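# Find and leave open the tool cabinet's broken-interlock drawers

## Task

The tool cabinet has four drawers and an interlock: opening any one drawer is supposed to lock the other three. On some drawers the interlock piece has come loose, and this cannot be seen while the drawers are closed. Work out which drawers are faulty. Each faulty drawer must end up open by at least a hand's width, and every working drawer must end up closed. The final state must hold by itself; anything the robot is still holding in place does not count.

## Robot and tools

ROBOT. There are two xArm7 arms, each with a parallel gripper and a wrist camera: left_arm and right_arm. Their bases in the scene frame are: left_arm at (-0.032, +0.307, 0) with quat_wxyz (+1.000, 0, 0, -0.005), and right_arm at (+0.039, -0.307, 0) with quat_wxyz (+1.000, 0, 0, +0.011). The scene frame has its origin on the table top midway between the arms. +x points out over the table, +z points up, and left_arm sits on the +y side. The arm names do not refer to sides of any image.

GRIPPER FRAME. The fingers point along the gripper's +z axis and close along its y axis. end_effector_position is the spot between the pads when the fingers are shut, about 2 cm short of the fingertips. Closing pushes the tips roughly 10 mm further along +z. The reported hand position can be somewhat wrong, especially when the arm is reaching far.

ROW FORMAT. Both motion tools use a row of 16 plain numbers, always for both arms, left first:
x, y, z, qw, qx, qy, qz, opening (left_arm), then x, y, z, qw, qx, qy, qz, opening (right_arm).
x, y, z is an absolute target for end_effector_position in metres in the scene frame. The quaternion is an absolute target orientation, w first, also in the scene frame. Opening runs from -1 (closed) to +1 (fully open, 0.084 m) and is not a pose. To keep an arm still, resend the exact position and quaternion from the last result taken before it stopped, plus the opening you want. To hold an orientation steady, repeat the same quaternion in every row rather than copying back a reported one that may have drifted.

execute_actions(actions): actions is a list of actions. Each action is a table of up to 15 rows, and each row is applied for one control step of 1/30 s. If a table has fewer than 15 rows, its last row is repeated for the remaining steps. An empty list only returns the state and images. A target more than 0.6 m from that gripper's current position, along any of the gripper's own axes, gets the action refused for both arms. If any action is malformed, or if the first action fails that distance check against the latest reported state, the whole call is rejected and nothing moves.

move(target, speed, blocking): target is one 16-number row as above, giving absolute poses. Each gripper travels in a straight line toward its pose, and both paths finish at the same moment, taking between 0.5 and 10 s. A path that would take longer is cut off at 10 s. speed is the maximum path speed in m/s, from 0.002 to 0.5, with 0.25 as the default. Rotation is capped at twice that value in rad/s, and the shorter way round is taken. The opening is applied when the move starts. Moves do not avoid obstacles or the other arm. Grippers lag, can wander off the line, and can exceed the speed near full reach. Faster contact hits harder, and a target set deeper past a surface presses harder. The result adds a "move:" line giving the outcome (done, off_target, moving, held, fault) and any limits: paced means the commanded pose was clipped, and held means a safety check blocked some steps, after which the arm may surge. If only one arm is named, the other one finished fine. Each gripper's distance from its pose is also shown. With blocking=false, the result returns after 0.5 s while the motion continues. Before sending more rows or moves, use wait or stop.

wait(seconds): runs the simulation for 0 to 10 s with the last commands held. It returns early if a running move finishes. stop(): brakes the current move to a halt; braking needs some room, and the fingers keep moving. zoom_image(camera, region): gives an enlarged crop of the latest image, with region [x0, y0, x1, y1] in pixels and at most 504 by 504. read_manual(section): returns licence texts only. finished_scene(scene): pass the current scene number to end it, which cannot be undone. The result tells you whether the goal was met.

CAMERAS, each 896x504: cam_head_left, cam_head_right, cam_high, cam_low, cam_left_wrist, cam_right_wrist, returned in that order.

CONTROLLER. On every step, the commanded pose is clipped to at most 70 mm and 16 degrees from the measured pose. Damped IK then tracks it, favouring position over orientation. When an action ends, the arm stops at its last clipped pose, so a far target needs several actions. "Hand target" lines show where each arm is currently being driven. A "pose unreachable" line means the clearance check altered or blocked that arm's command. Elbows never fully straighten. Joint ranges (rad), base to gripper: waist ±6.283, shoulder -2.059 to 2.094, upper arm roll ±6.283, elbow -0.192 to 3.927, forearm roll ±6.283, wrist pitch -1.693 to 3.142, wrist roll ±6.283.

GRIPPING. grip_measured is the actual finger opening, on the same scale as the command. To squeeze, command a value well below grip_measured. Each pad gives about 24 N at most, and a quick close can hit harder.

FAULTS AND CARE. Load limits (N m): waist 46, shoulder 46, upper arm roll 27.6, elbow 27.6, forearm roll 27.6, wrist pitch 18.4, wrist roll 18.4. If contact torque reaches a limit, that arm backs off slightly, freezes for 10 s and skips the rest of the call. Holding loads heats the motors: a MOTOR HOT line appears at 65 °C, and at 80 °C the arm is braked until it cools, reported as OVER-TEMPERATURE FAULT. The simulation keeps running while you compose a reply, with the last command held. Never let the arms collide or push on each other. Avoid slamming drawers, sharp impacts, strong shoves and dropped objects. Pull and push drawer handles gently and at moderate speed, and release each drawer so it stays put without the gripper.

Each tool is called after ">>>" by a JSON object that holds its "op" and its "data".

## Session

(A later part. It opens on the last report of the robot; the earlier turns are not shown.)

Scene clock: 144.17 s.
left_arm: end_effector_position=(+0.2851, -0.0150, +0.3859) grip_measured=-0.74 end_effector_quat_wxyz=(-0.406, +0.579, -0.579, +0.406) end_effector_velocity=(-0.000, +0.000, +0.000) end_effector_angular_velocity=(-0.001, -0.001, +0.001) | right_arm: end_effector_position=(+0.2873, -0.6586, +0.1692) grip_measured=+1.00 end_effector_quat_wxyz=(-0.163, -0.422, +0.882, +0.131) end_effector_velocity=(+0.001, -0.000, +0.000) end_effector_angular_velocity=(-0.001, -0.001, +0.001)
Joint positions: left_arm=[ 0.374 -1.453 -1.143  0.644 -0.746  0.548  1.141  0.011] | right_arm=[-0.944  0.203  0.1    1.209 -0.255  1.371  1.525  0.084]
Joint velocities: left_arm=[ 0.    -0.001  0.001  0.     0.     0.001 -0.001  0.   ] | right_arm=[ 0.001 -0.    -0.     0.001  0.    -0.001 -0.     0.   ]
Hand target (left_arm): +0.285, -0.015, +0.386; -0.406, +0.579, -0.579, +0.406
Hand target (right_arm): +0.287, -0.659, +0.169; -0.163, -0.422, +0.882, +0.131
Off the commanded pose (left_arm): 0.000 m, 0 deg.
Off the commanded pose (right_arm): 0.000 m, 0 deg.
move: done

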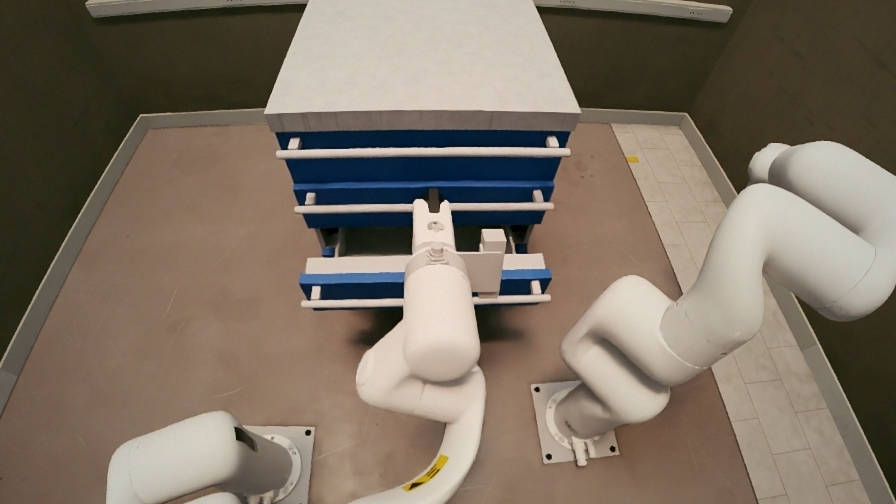

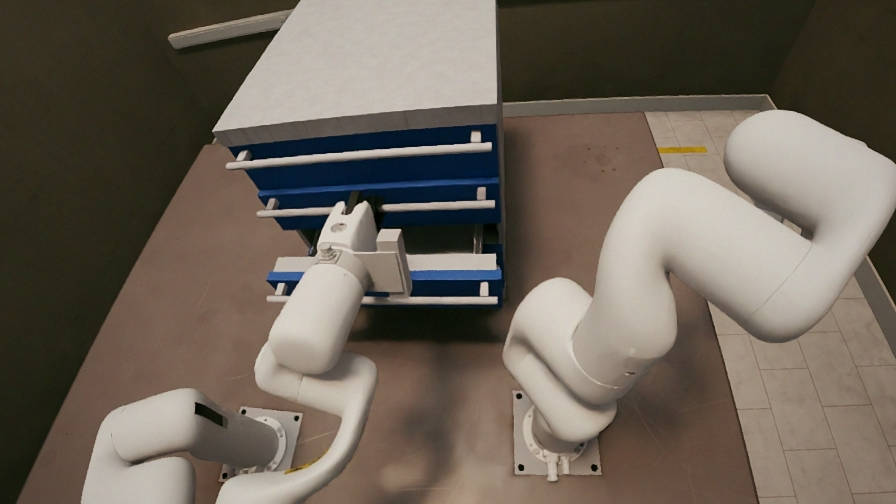

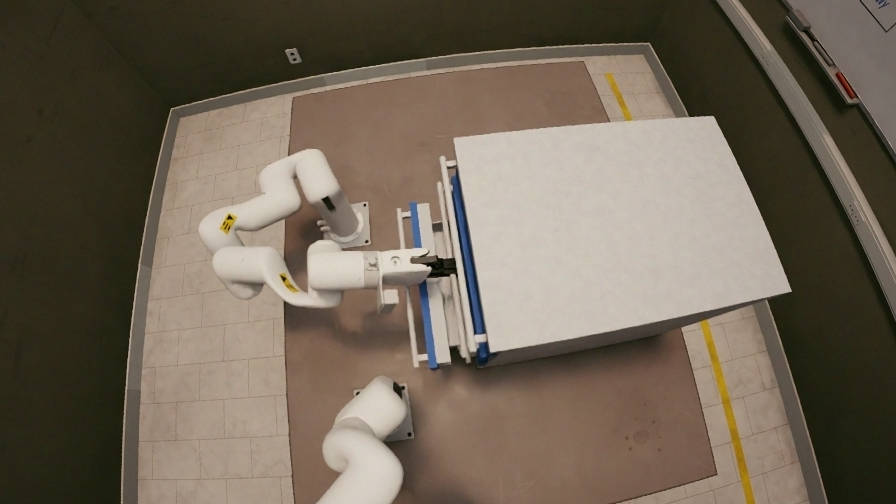

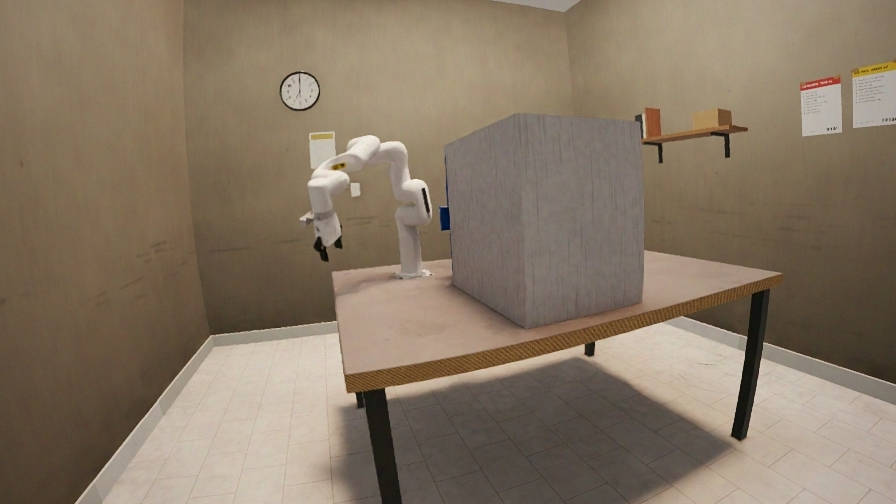

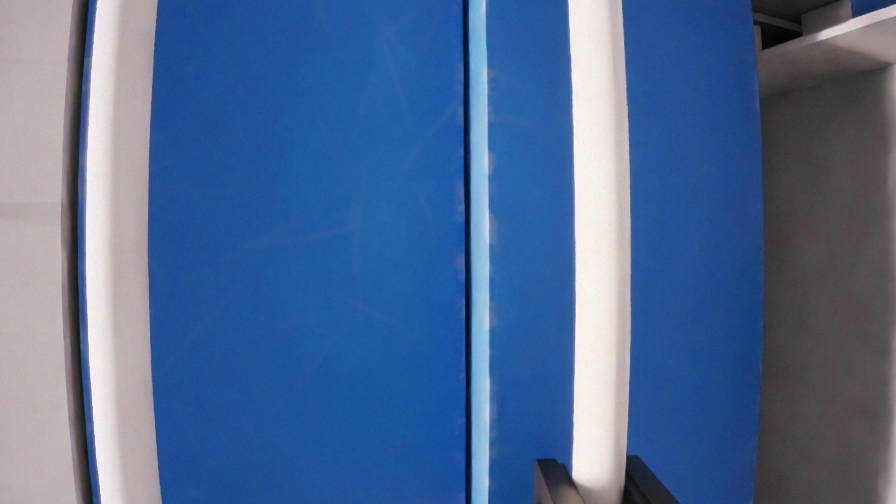

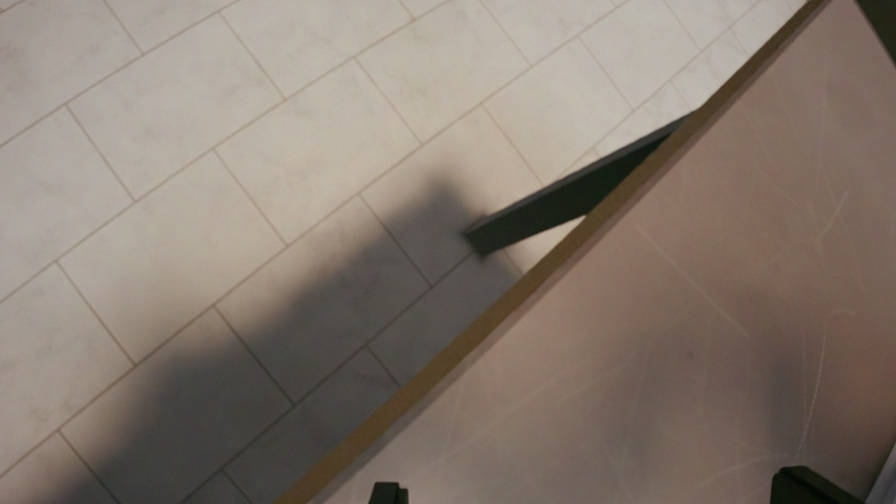

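Free: D3 confirmed broken. Pull D2.

>>> {"op": "move", "data": {"target": [0.177,-0.015,0.386,0.406,-0.579,0.579,-0.406,-1,0.2873,-0.6586,0.1692,-0.163,-0.422,0.882,0.131,1], "speed": 0.09}}

>>> {"op": "zoom_image", "data": {"camera": "cam_head_right", "region": [440,150,530,250]}}

Scene clock: 151.70 s.
left_arm: end_effector_position=(+0.1776, -0.0152, +0.3859) grip_measured=-0.74 end_effector_quat_wxyz=(-0.406, +0.579, -0.579, +0.406) end_effector_velocity=(-0.001, +0.000, +0.000) end_effector_angular_velocity=(-0.000, +0.000, +0.001) | right_arm: end_effector_position=(+0.2873, -0.6586, +0.1692) grip_measured=+1.00 end_effector_quat_wxyz=(-0.163, -0.422, +0.882, +0.131) end_effector_velocity=(-0.000, +0.000, -0.000) end_effector_angular_velocity=(+0.001, +0.000, +0.000)
Joint positions: left_arm=[ 0.112 -1.693 -1.06   0.615 -0.616  0.871  0.987  0.011] | right_arm=[-0.944  0.203  0.1    1.209 -0.255  1.371  1.525  0.084]
Joint velocities: left_arm=[-0.001 -0.001  0.001  0.001  0.001  0.003 -0.001  0.   ] | right_arm=[-0.     0.     0.    -0.001 -0.    -0.    -0.    -0.   ]
Hand target (left_arm): +0.177, -0.015, +0.386; -0.406, +0.579, -0.579, +0.406
Hand target (right_arm): +0.287, -0.659, +0.169; -0.163, -0.422, +0.882, +0.131
Off the commanded pose (left_arm): 0.001 m, 0 deg.
Off the commanded pose (right_arm): 0.000 m, 0 deg.
move: done

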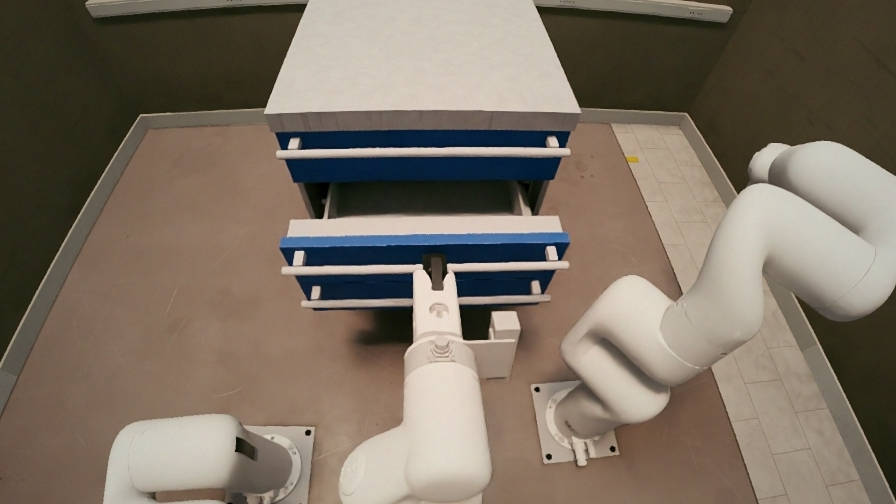

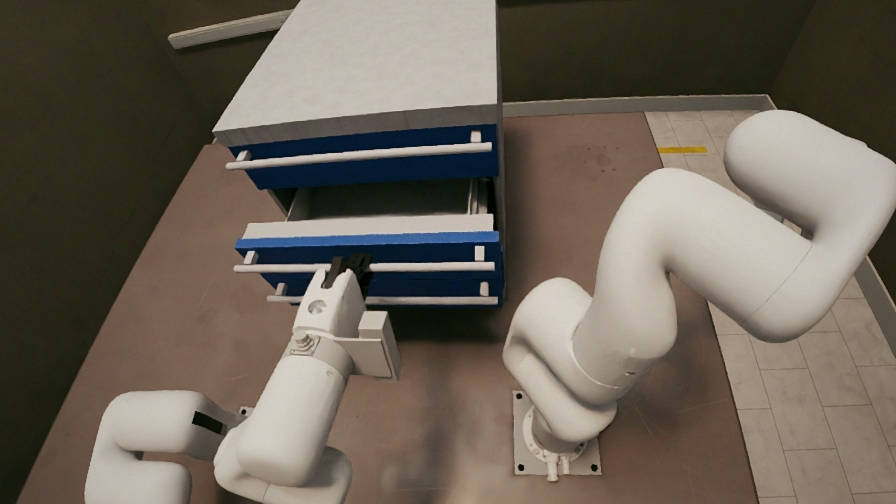

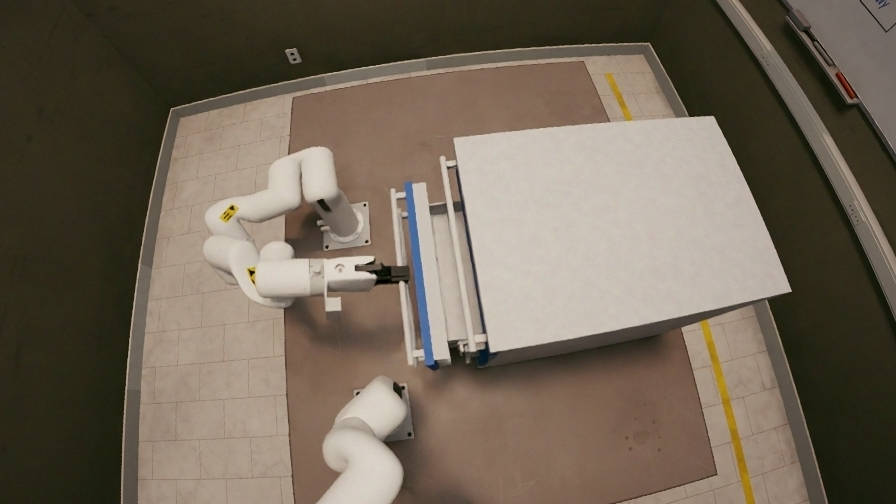

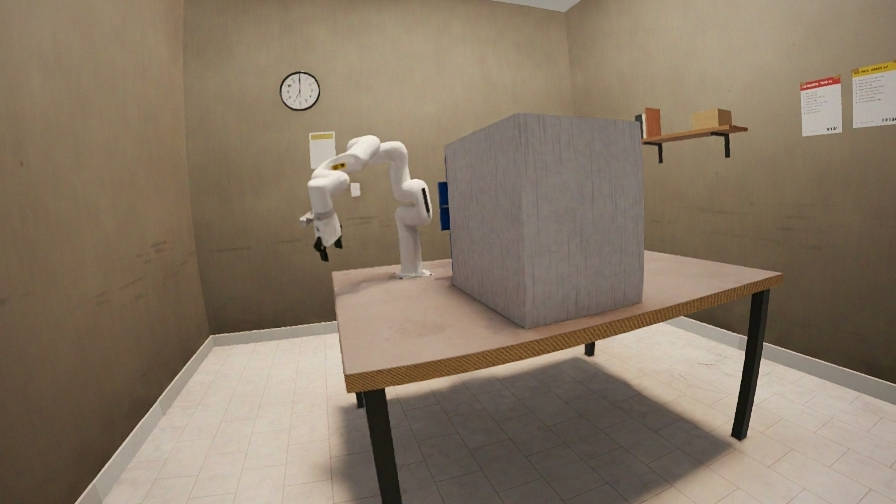

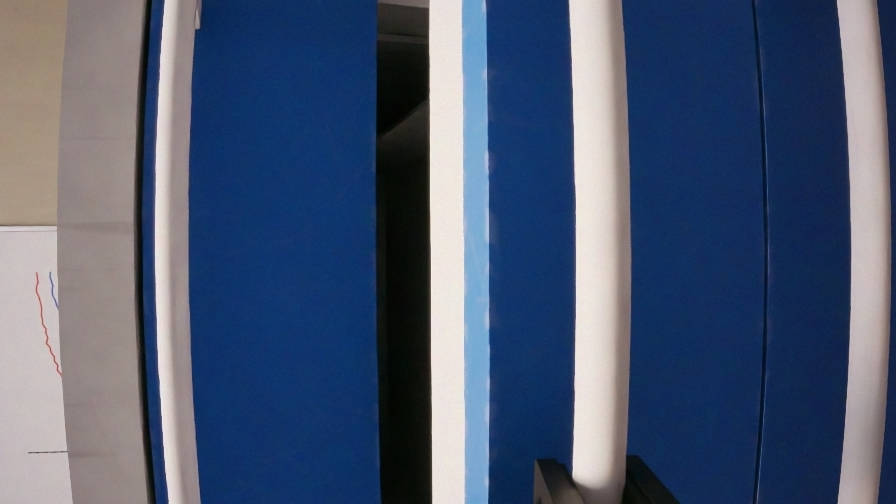

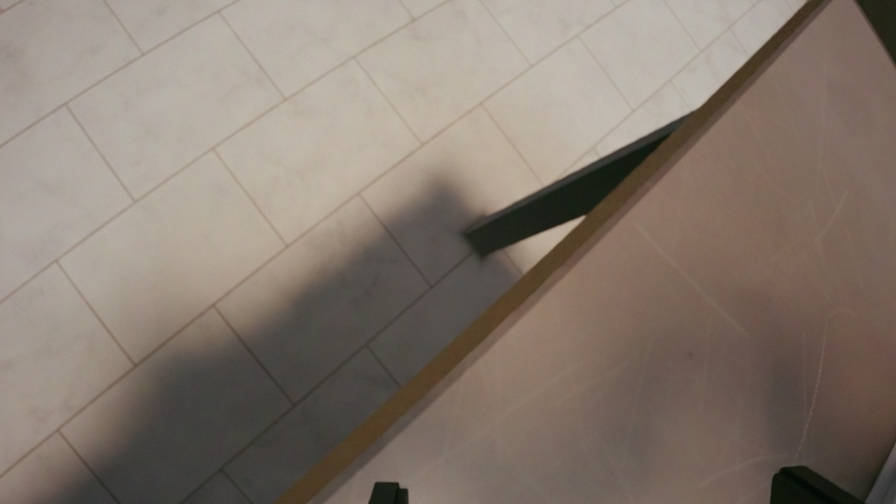

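Region (440, 150, 530, 250) of cam_head_right's 896x504 image, scaled by 5.040, with more detail than that image has; it fills the left 454 columns of this view, and the rest is white.

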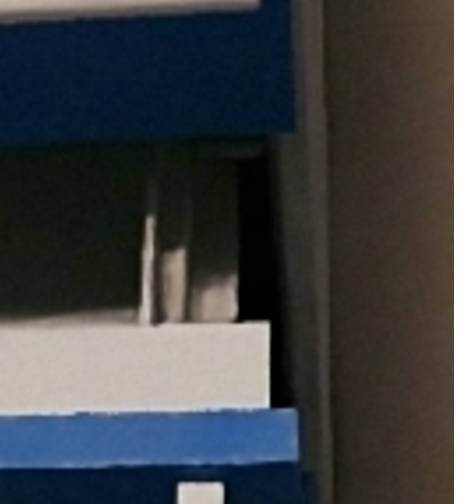

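>>> {"op": "zoom_image", "data": {"camera": "cam_head_right", "region": [455,165,505,225]}}

>>> {"op": "zoom_image", "data": {"camera": "cam_high", "region": [420,310,510,380]}}

>>> {"op": "zoom_image", "data": {"camera": "cam_head_left", "region": [490,165,580,245]}}

Region (455, 165, 505, 225) of cam_head_right's 896x504 image, scaled by 8.400, with more detail than that image has.

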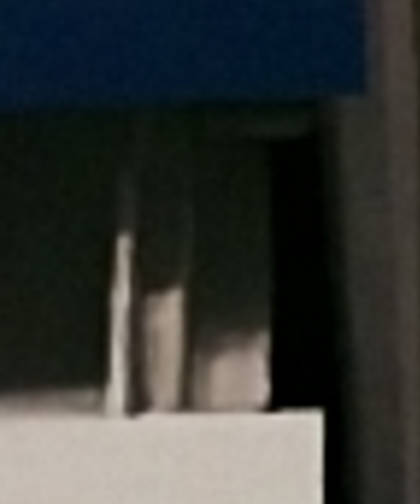

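Region (420, 310, 510, 380) of cam_high's 896x504 image, scaled by 5.600, with more detail than that image has.

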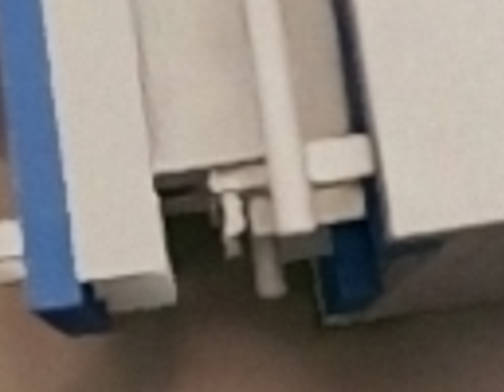

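Region (490, 165, 580, 245) of cam_head_left's 896x504 image, scaled by 5.600, with more detail than that image has.

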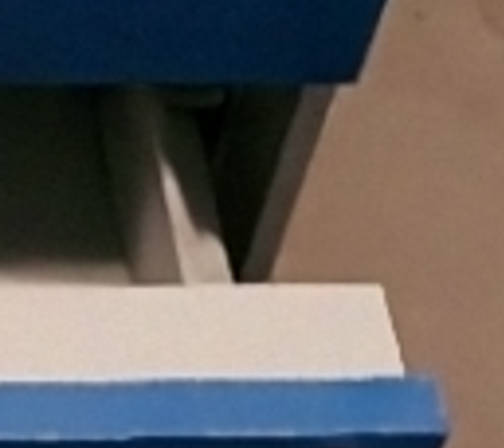

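>>> {"op": "zoom_image", "data": {"camera": "cam_head_left", "region": [280,165,370,245]}}

>>> {"op": "zoom_image", "data": {"camera": "cam_left_wrist", "region": [340,0,500,180]}}

Region (280, 165, 370, 245) of cam_head_left's 896x504 image, scaled by 5.600, with more detail than that image has.

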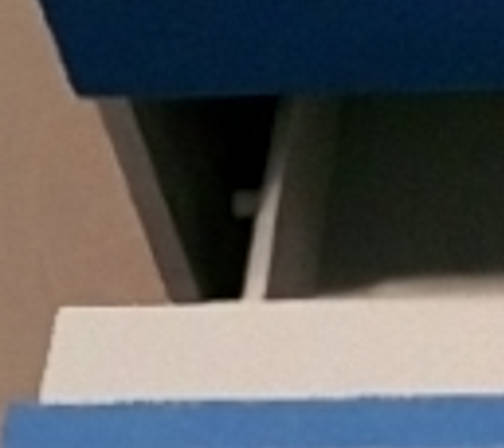

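Region (340, 0, 500, 180) of cam_left_wrist's 896x504 image, scaled by 2.800, with more detail than that image has.

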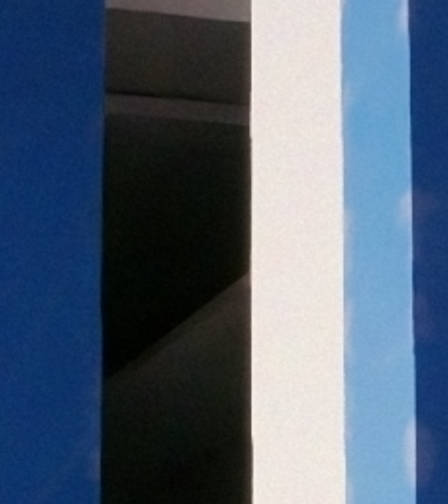

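>>> {"op": "move", "data": {"target": [0.281,-0.015,0.386,0.406,-0.579,0.579,-0.406,-1,0.2873,-0.6586,0.1692,-0.163,-0.422,0.882,0.131,1], "speed": 0.09}}

>>> {"op": "zoom_image", "data": {"camera": "cam_head_left", "region": [480,200,570,280]}}

>>> {"op": "zoom_image", "data": {"camera": "cam_head_right", "region": [455,205,515,275]}}

Scene clock: 221.50 s.
left_arm: end_effector_position=(+0.2805, -0.0147, +0.3862) grip_measured=-0.74 end_effector_quat_wxyz=(-0.406, +0.579, -0.579, +0.406) end_effector_velocity=(+0.001, -0.000, -0.000) end_effector_angular_velocity=(+0.000, +0.000, -0.000) | right_arm: end_effector_position=(+0.2873, -0.6586, +0.1692) grip_measured=+1.00 end_effector_quat_wxyz=(-0.163, -0.422, +0.882, +0.131) end_effector_velocity=(-0.000, +0.000, -0.000) end_effector_angular_velocity=(+0.001, +0.001, -0.000)
Joint positions: left_arm=[ 0.362 -1.466 -1.138  0.64  -0.741  0.56   1.134  0.011] | right_arm=[-0.944  0.203  0.1    1.209 -0.255  1.371  1.525  0.084]
Joint velocities: left_arm=[ 0.001  0.002 -0.001  0.    -0.001 -0.002  0.001 -0.   ] | right_arm=[ 0.    -0.    -0.    -0.    -0.     0.001  0.    -0.   ]
Hand target (left_arm): +0.281, -0.015, +0.386; -0.406, +0.579, -0.579, +0.406
Hand target (right_arm): +0.287, -0.659, +0.169; -0.163, -0.422, +0.882, +0.131
Off the commanded pose (left_arm): 0.001 m, 0 deg.
Off the commanded pose (right_arm): 0.000 m, 0 deg.
move: done

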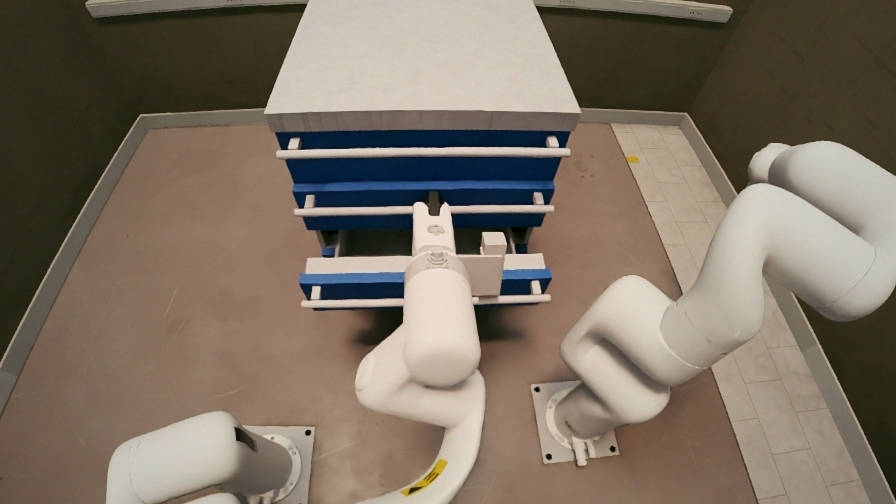

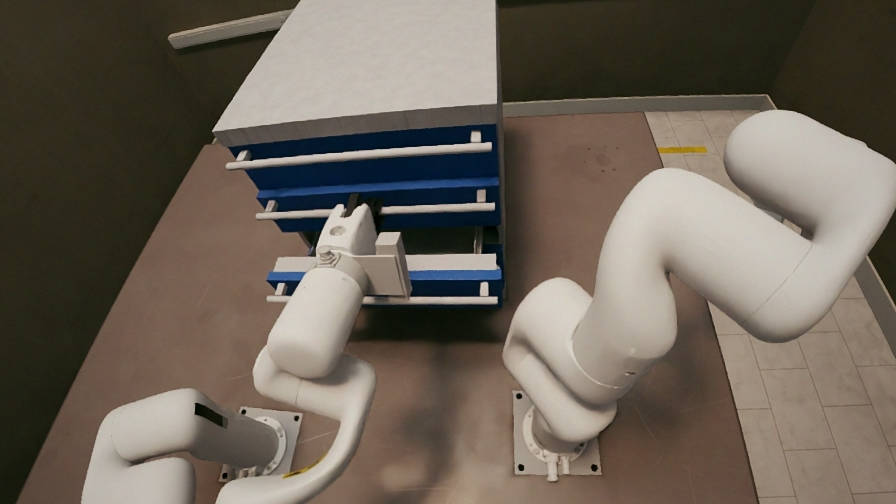

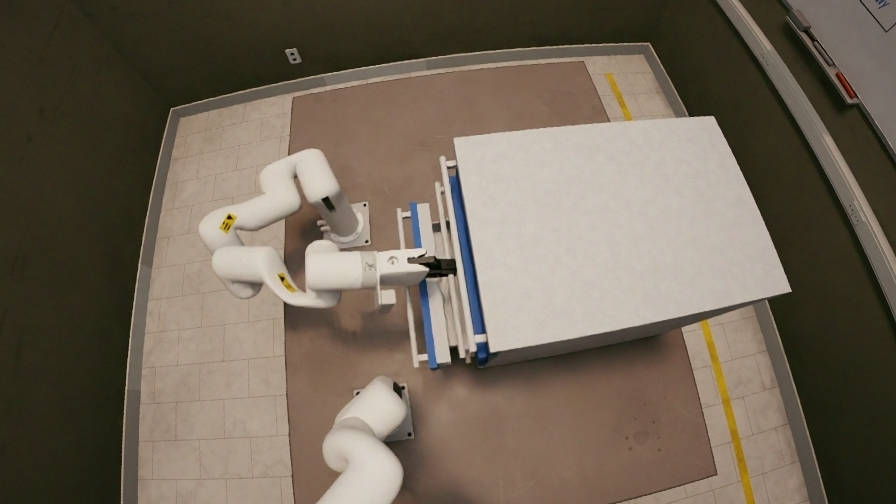

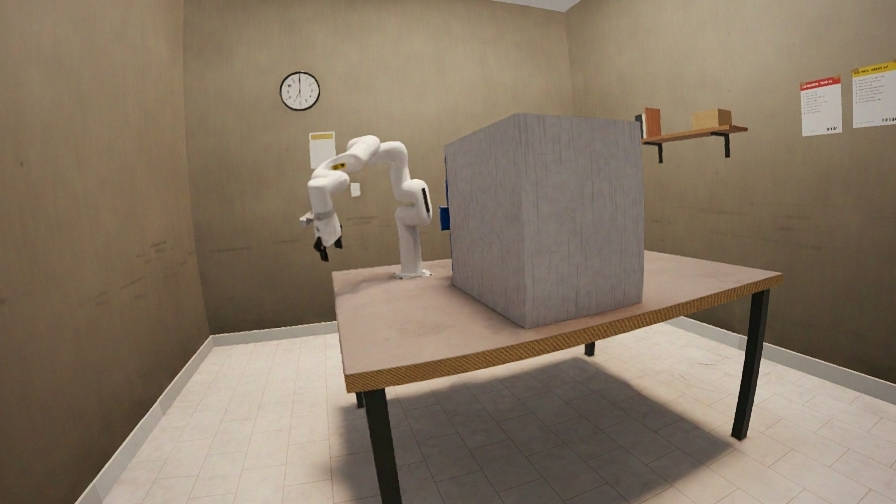

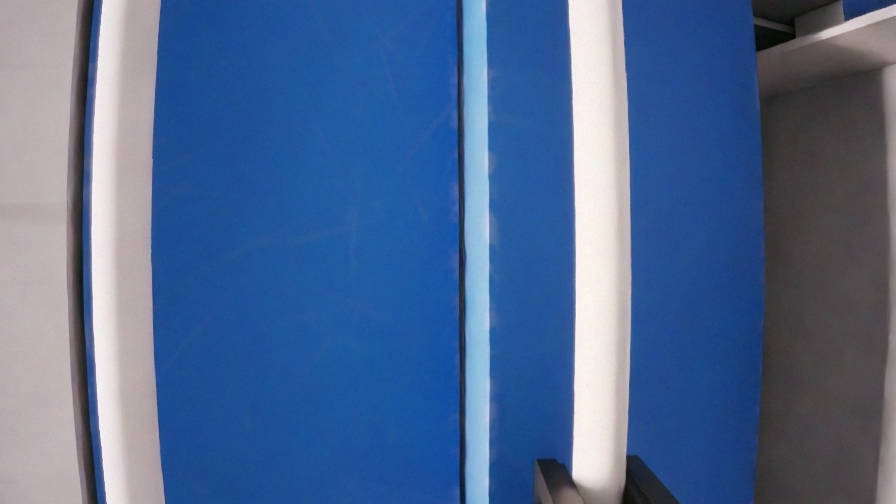

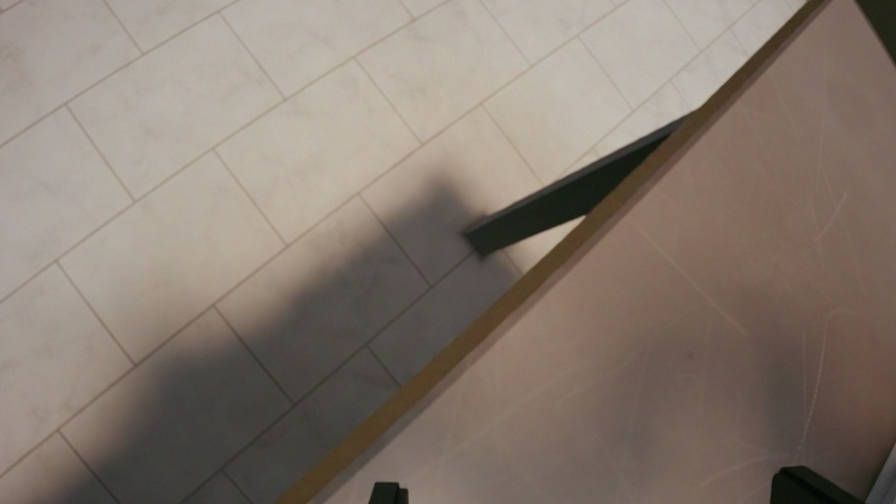

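Region (480, 200, 570, 280) of cam_head_left's 896x504 image, scaled by 5.600, with more detail than that image has.

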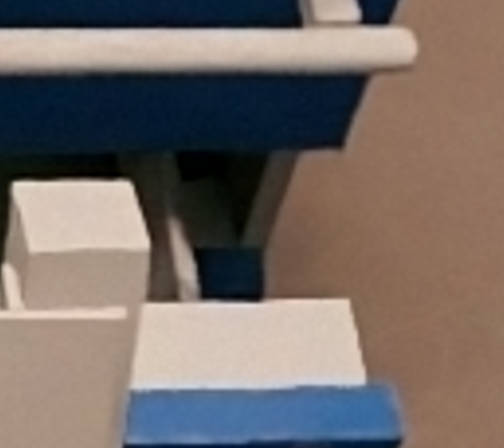

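Region (455, 205, 515, 275) of cam_head_right's 896x504 image, scaled by 7.200, with more detail than that image has; it fills the left 432 columns of this view, and the rest is white.

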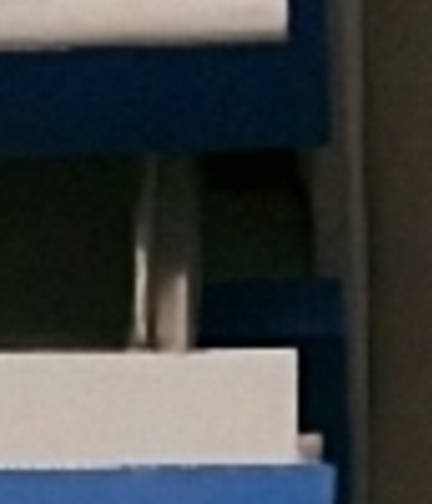

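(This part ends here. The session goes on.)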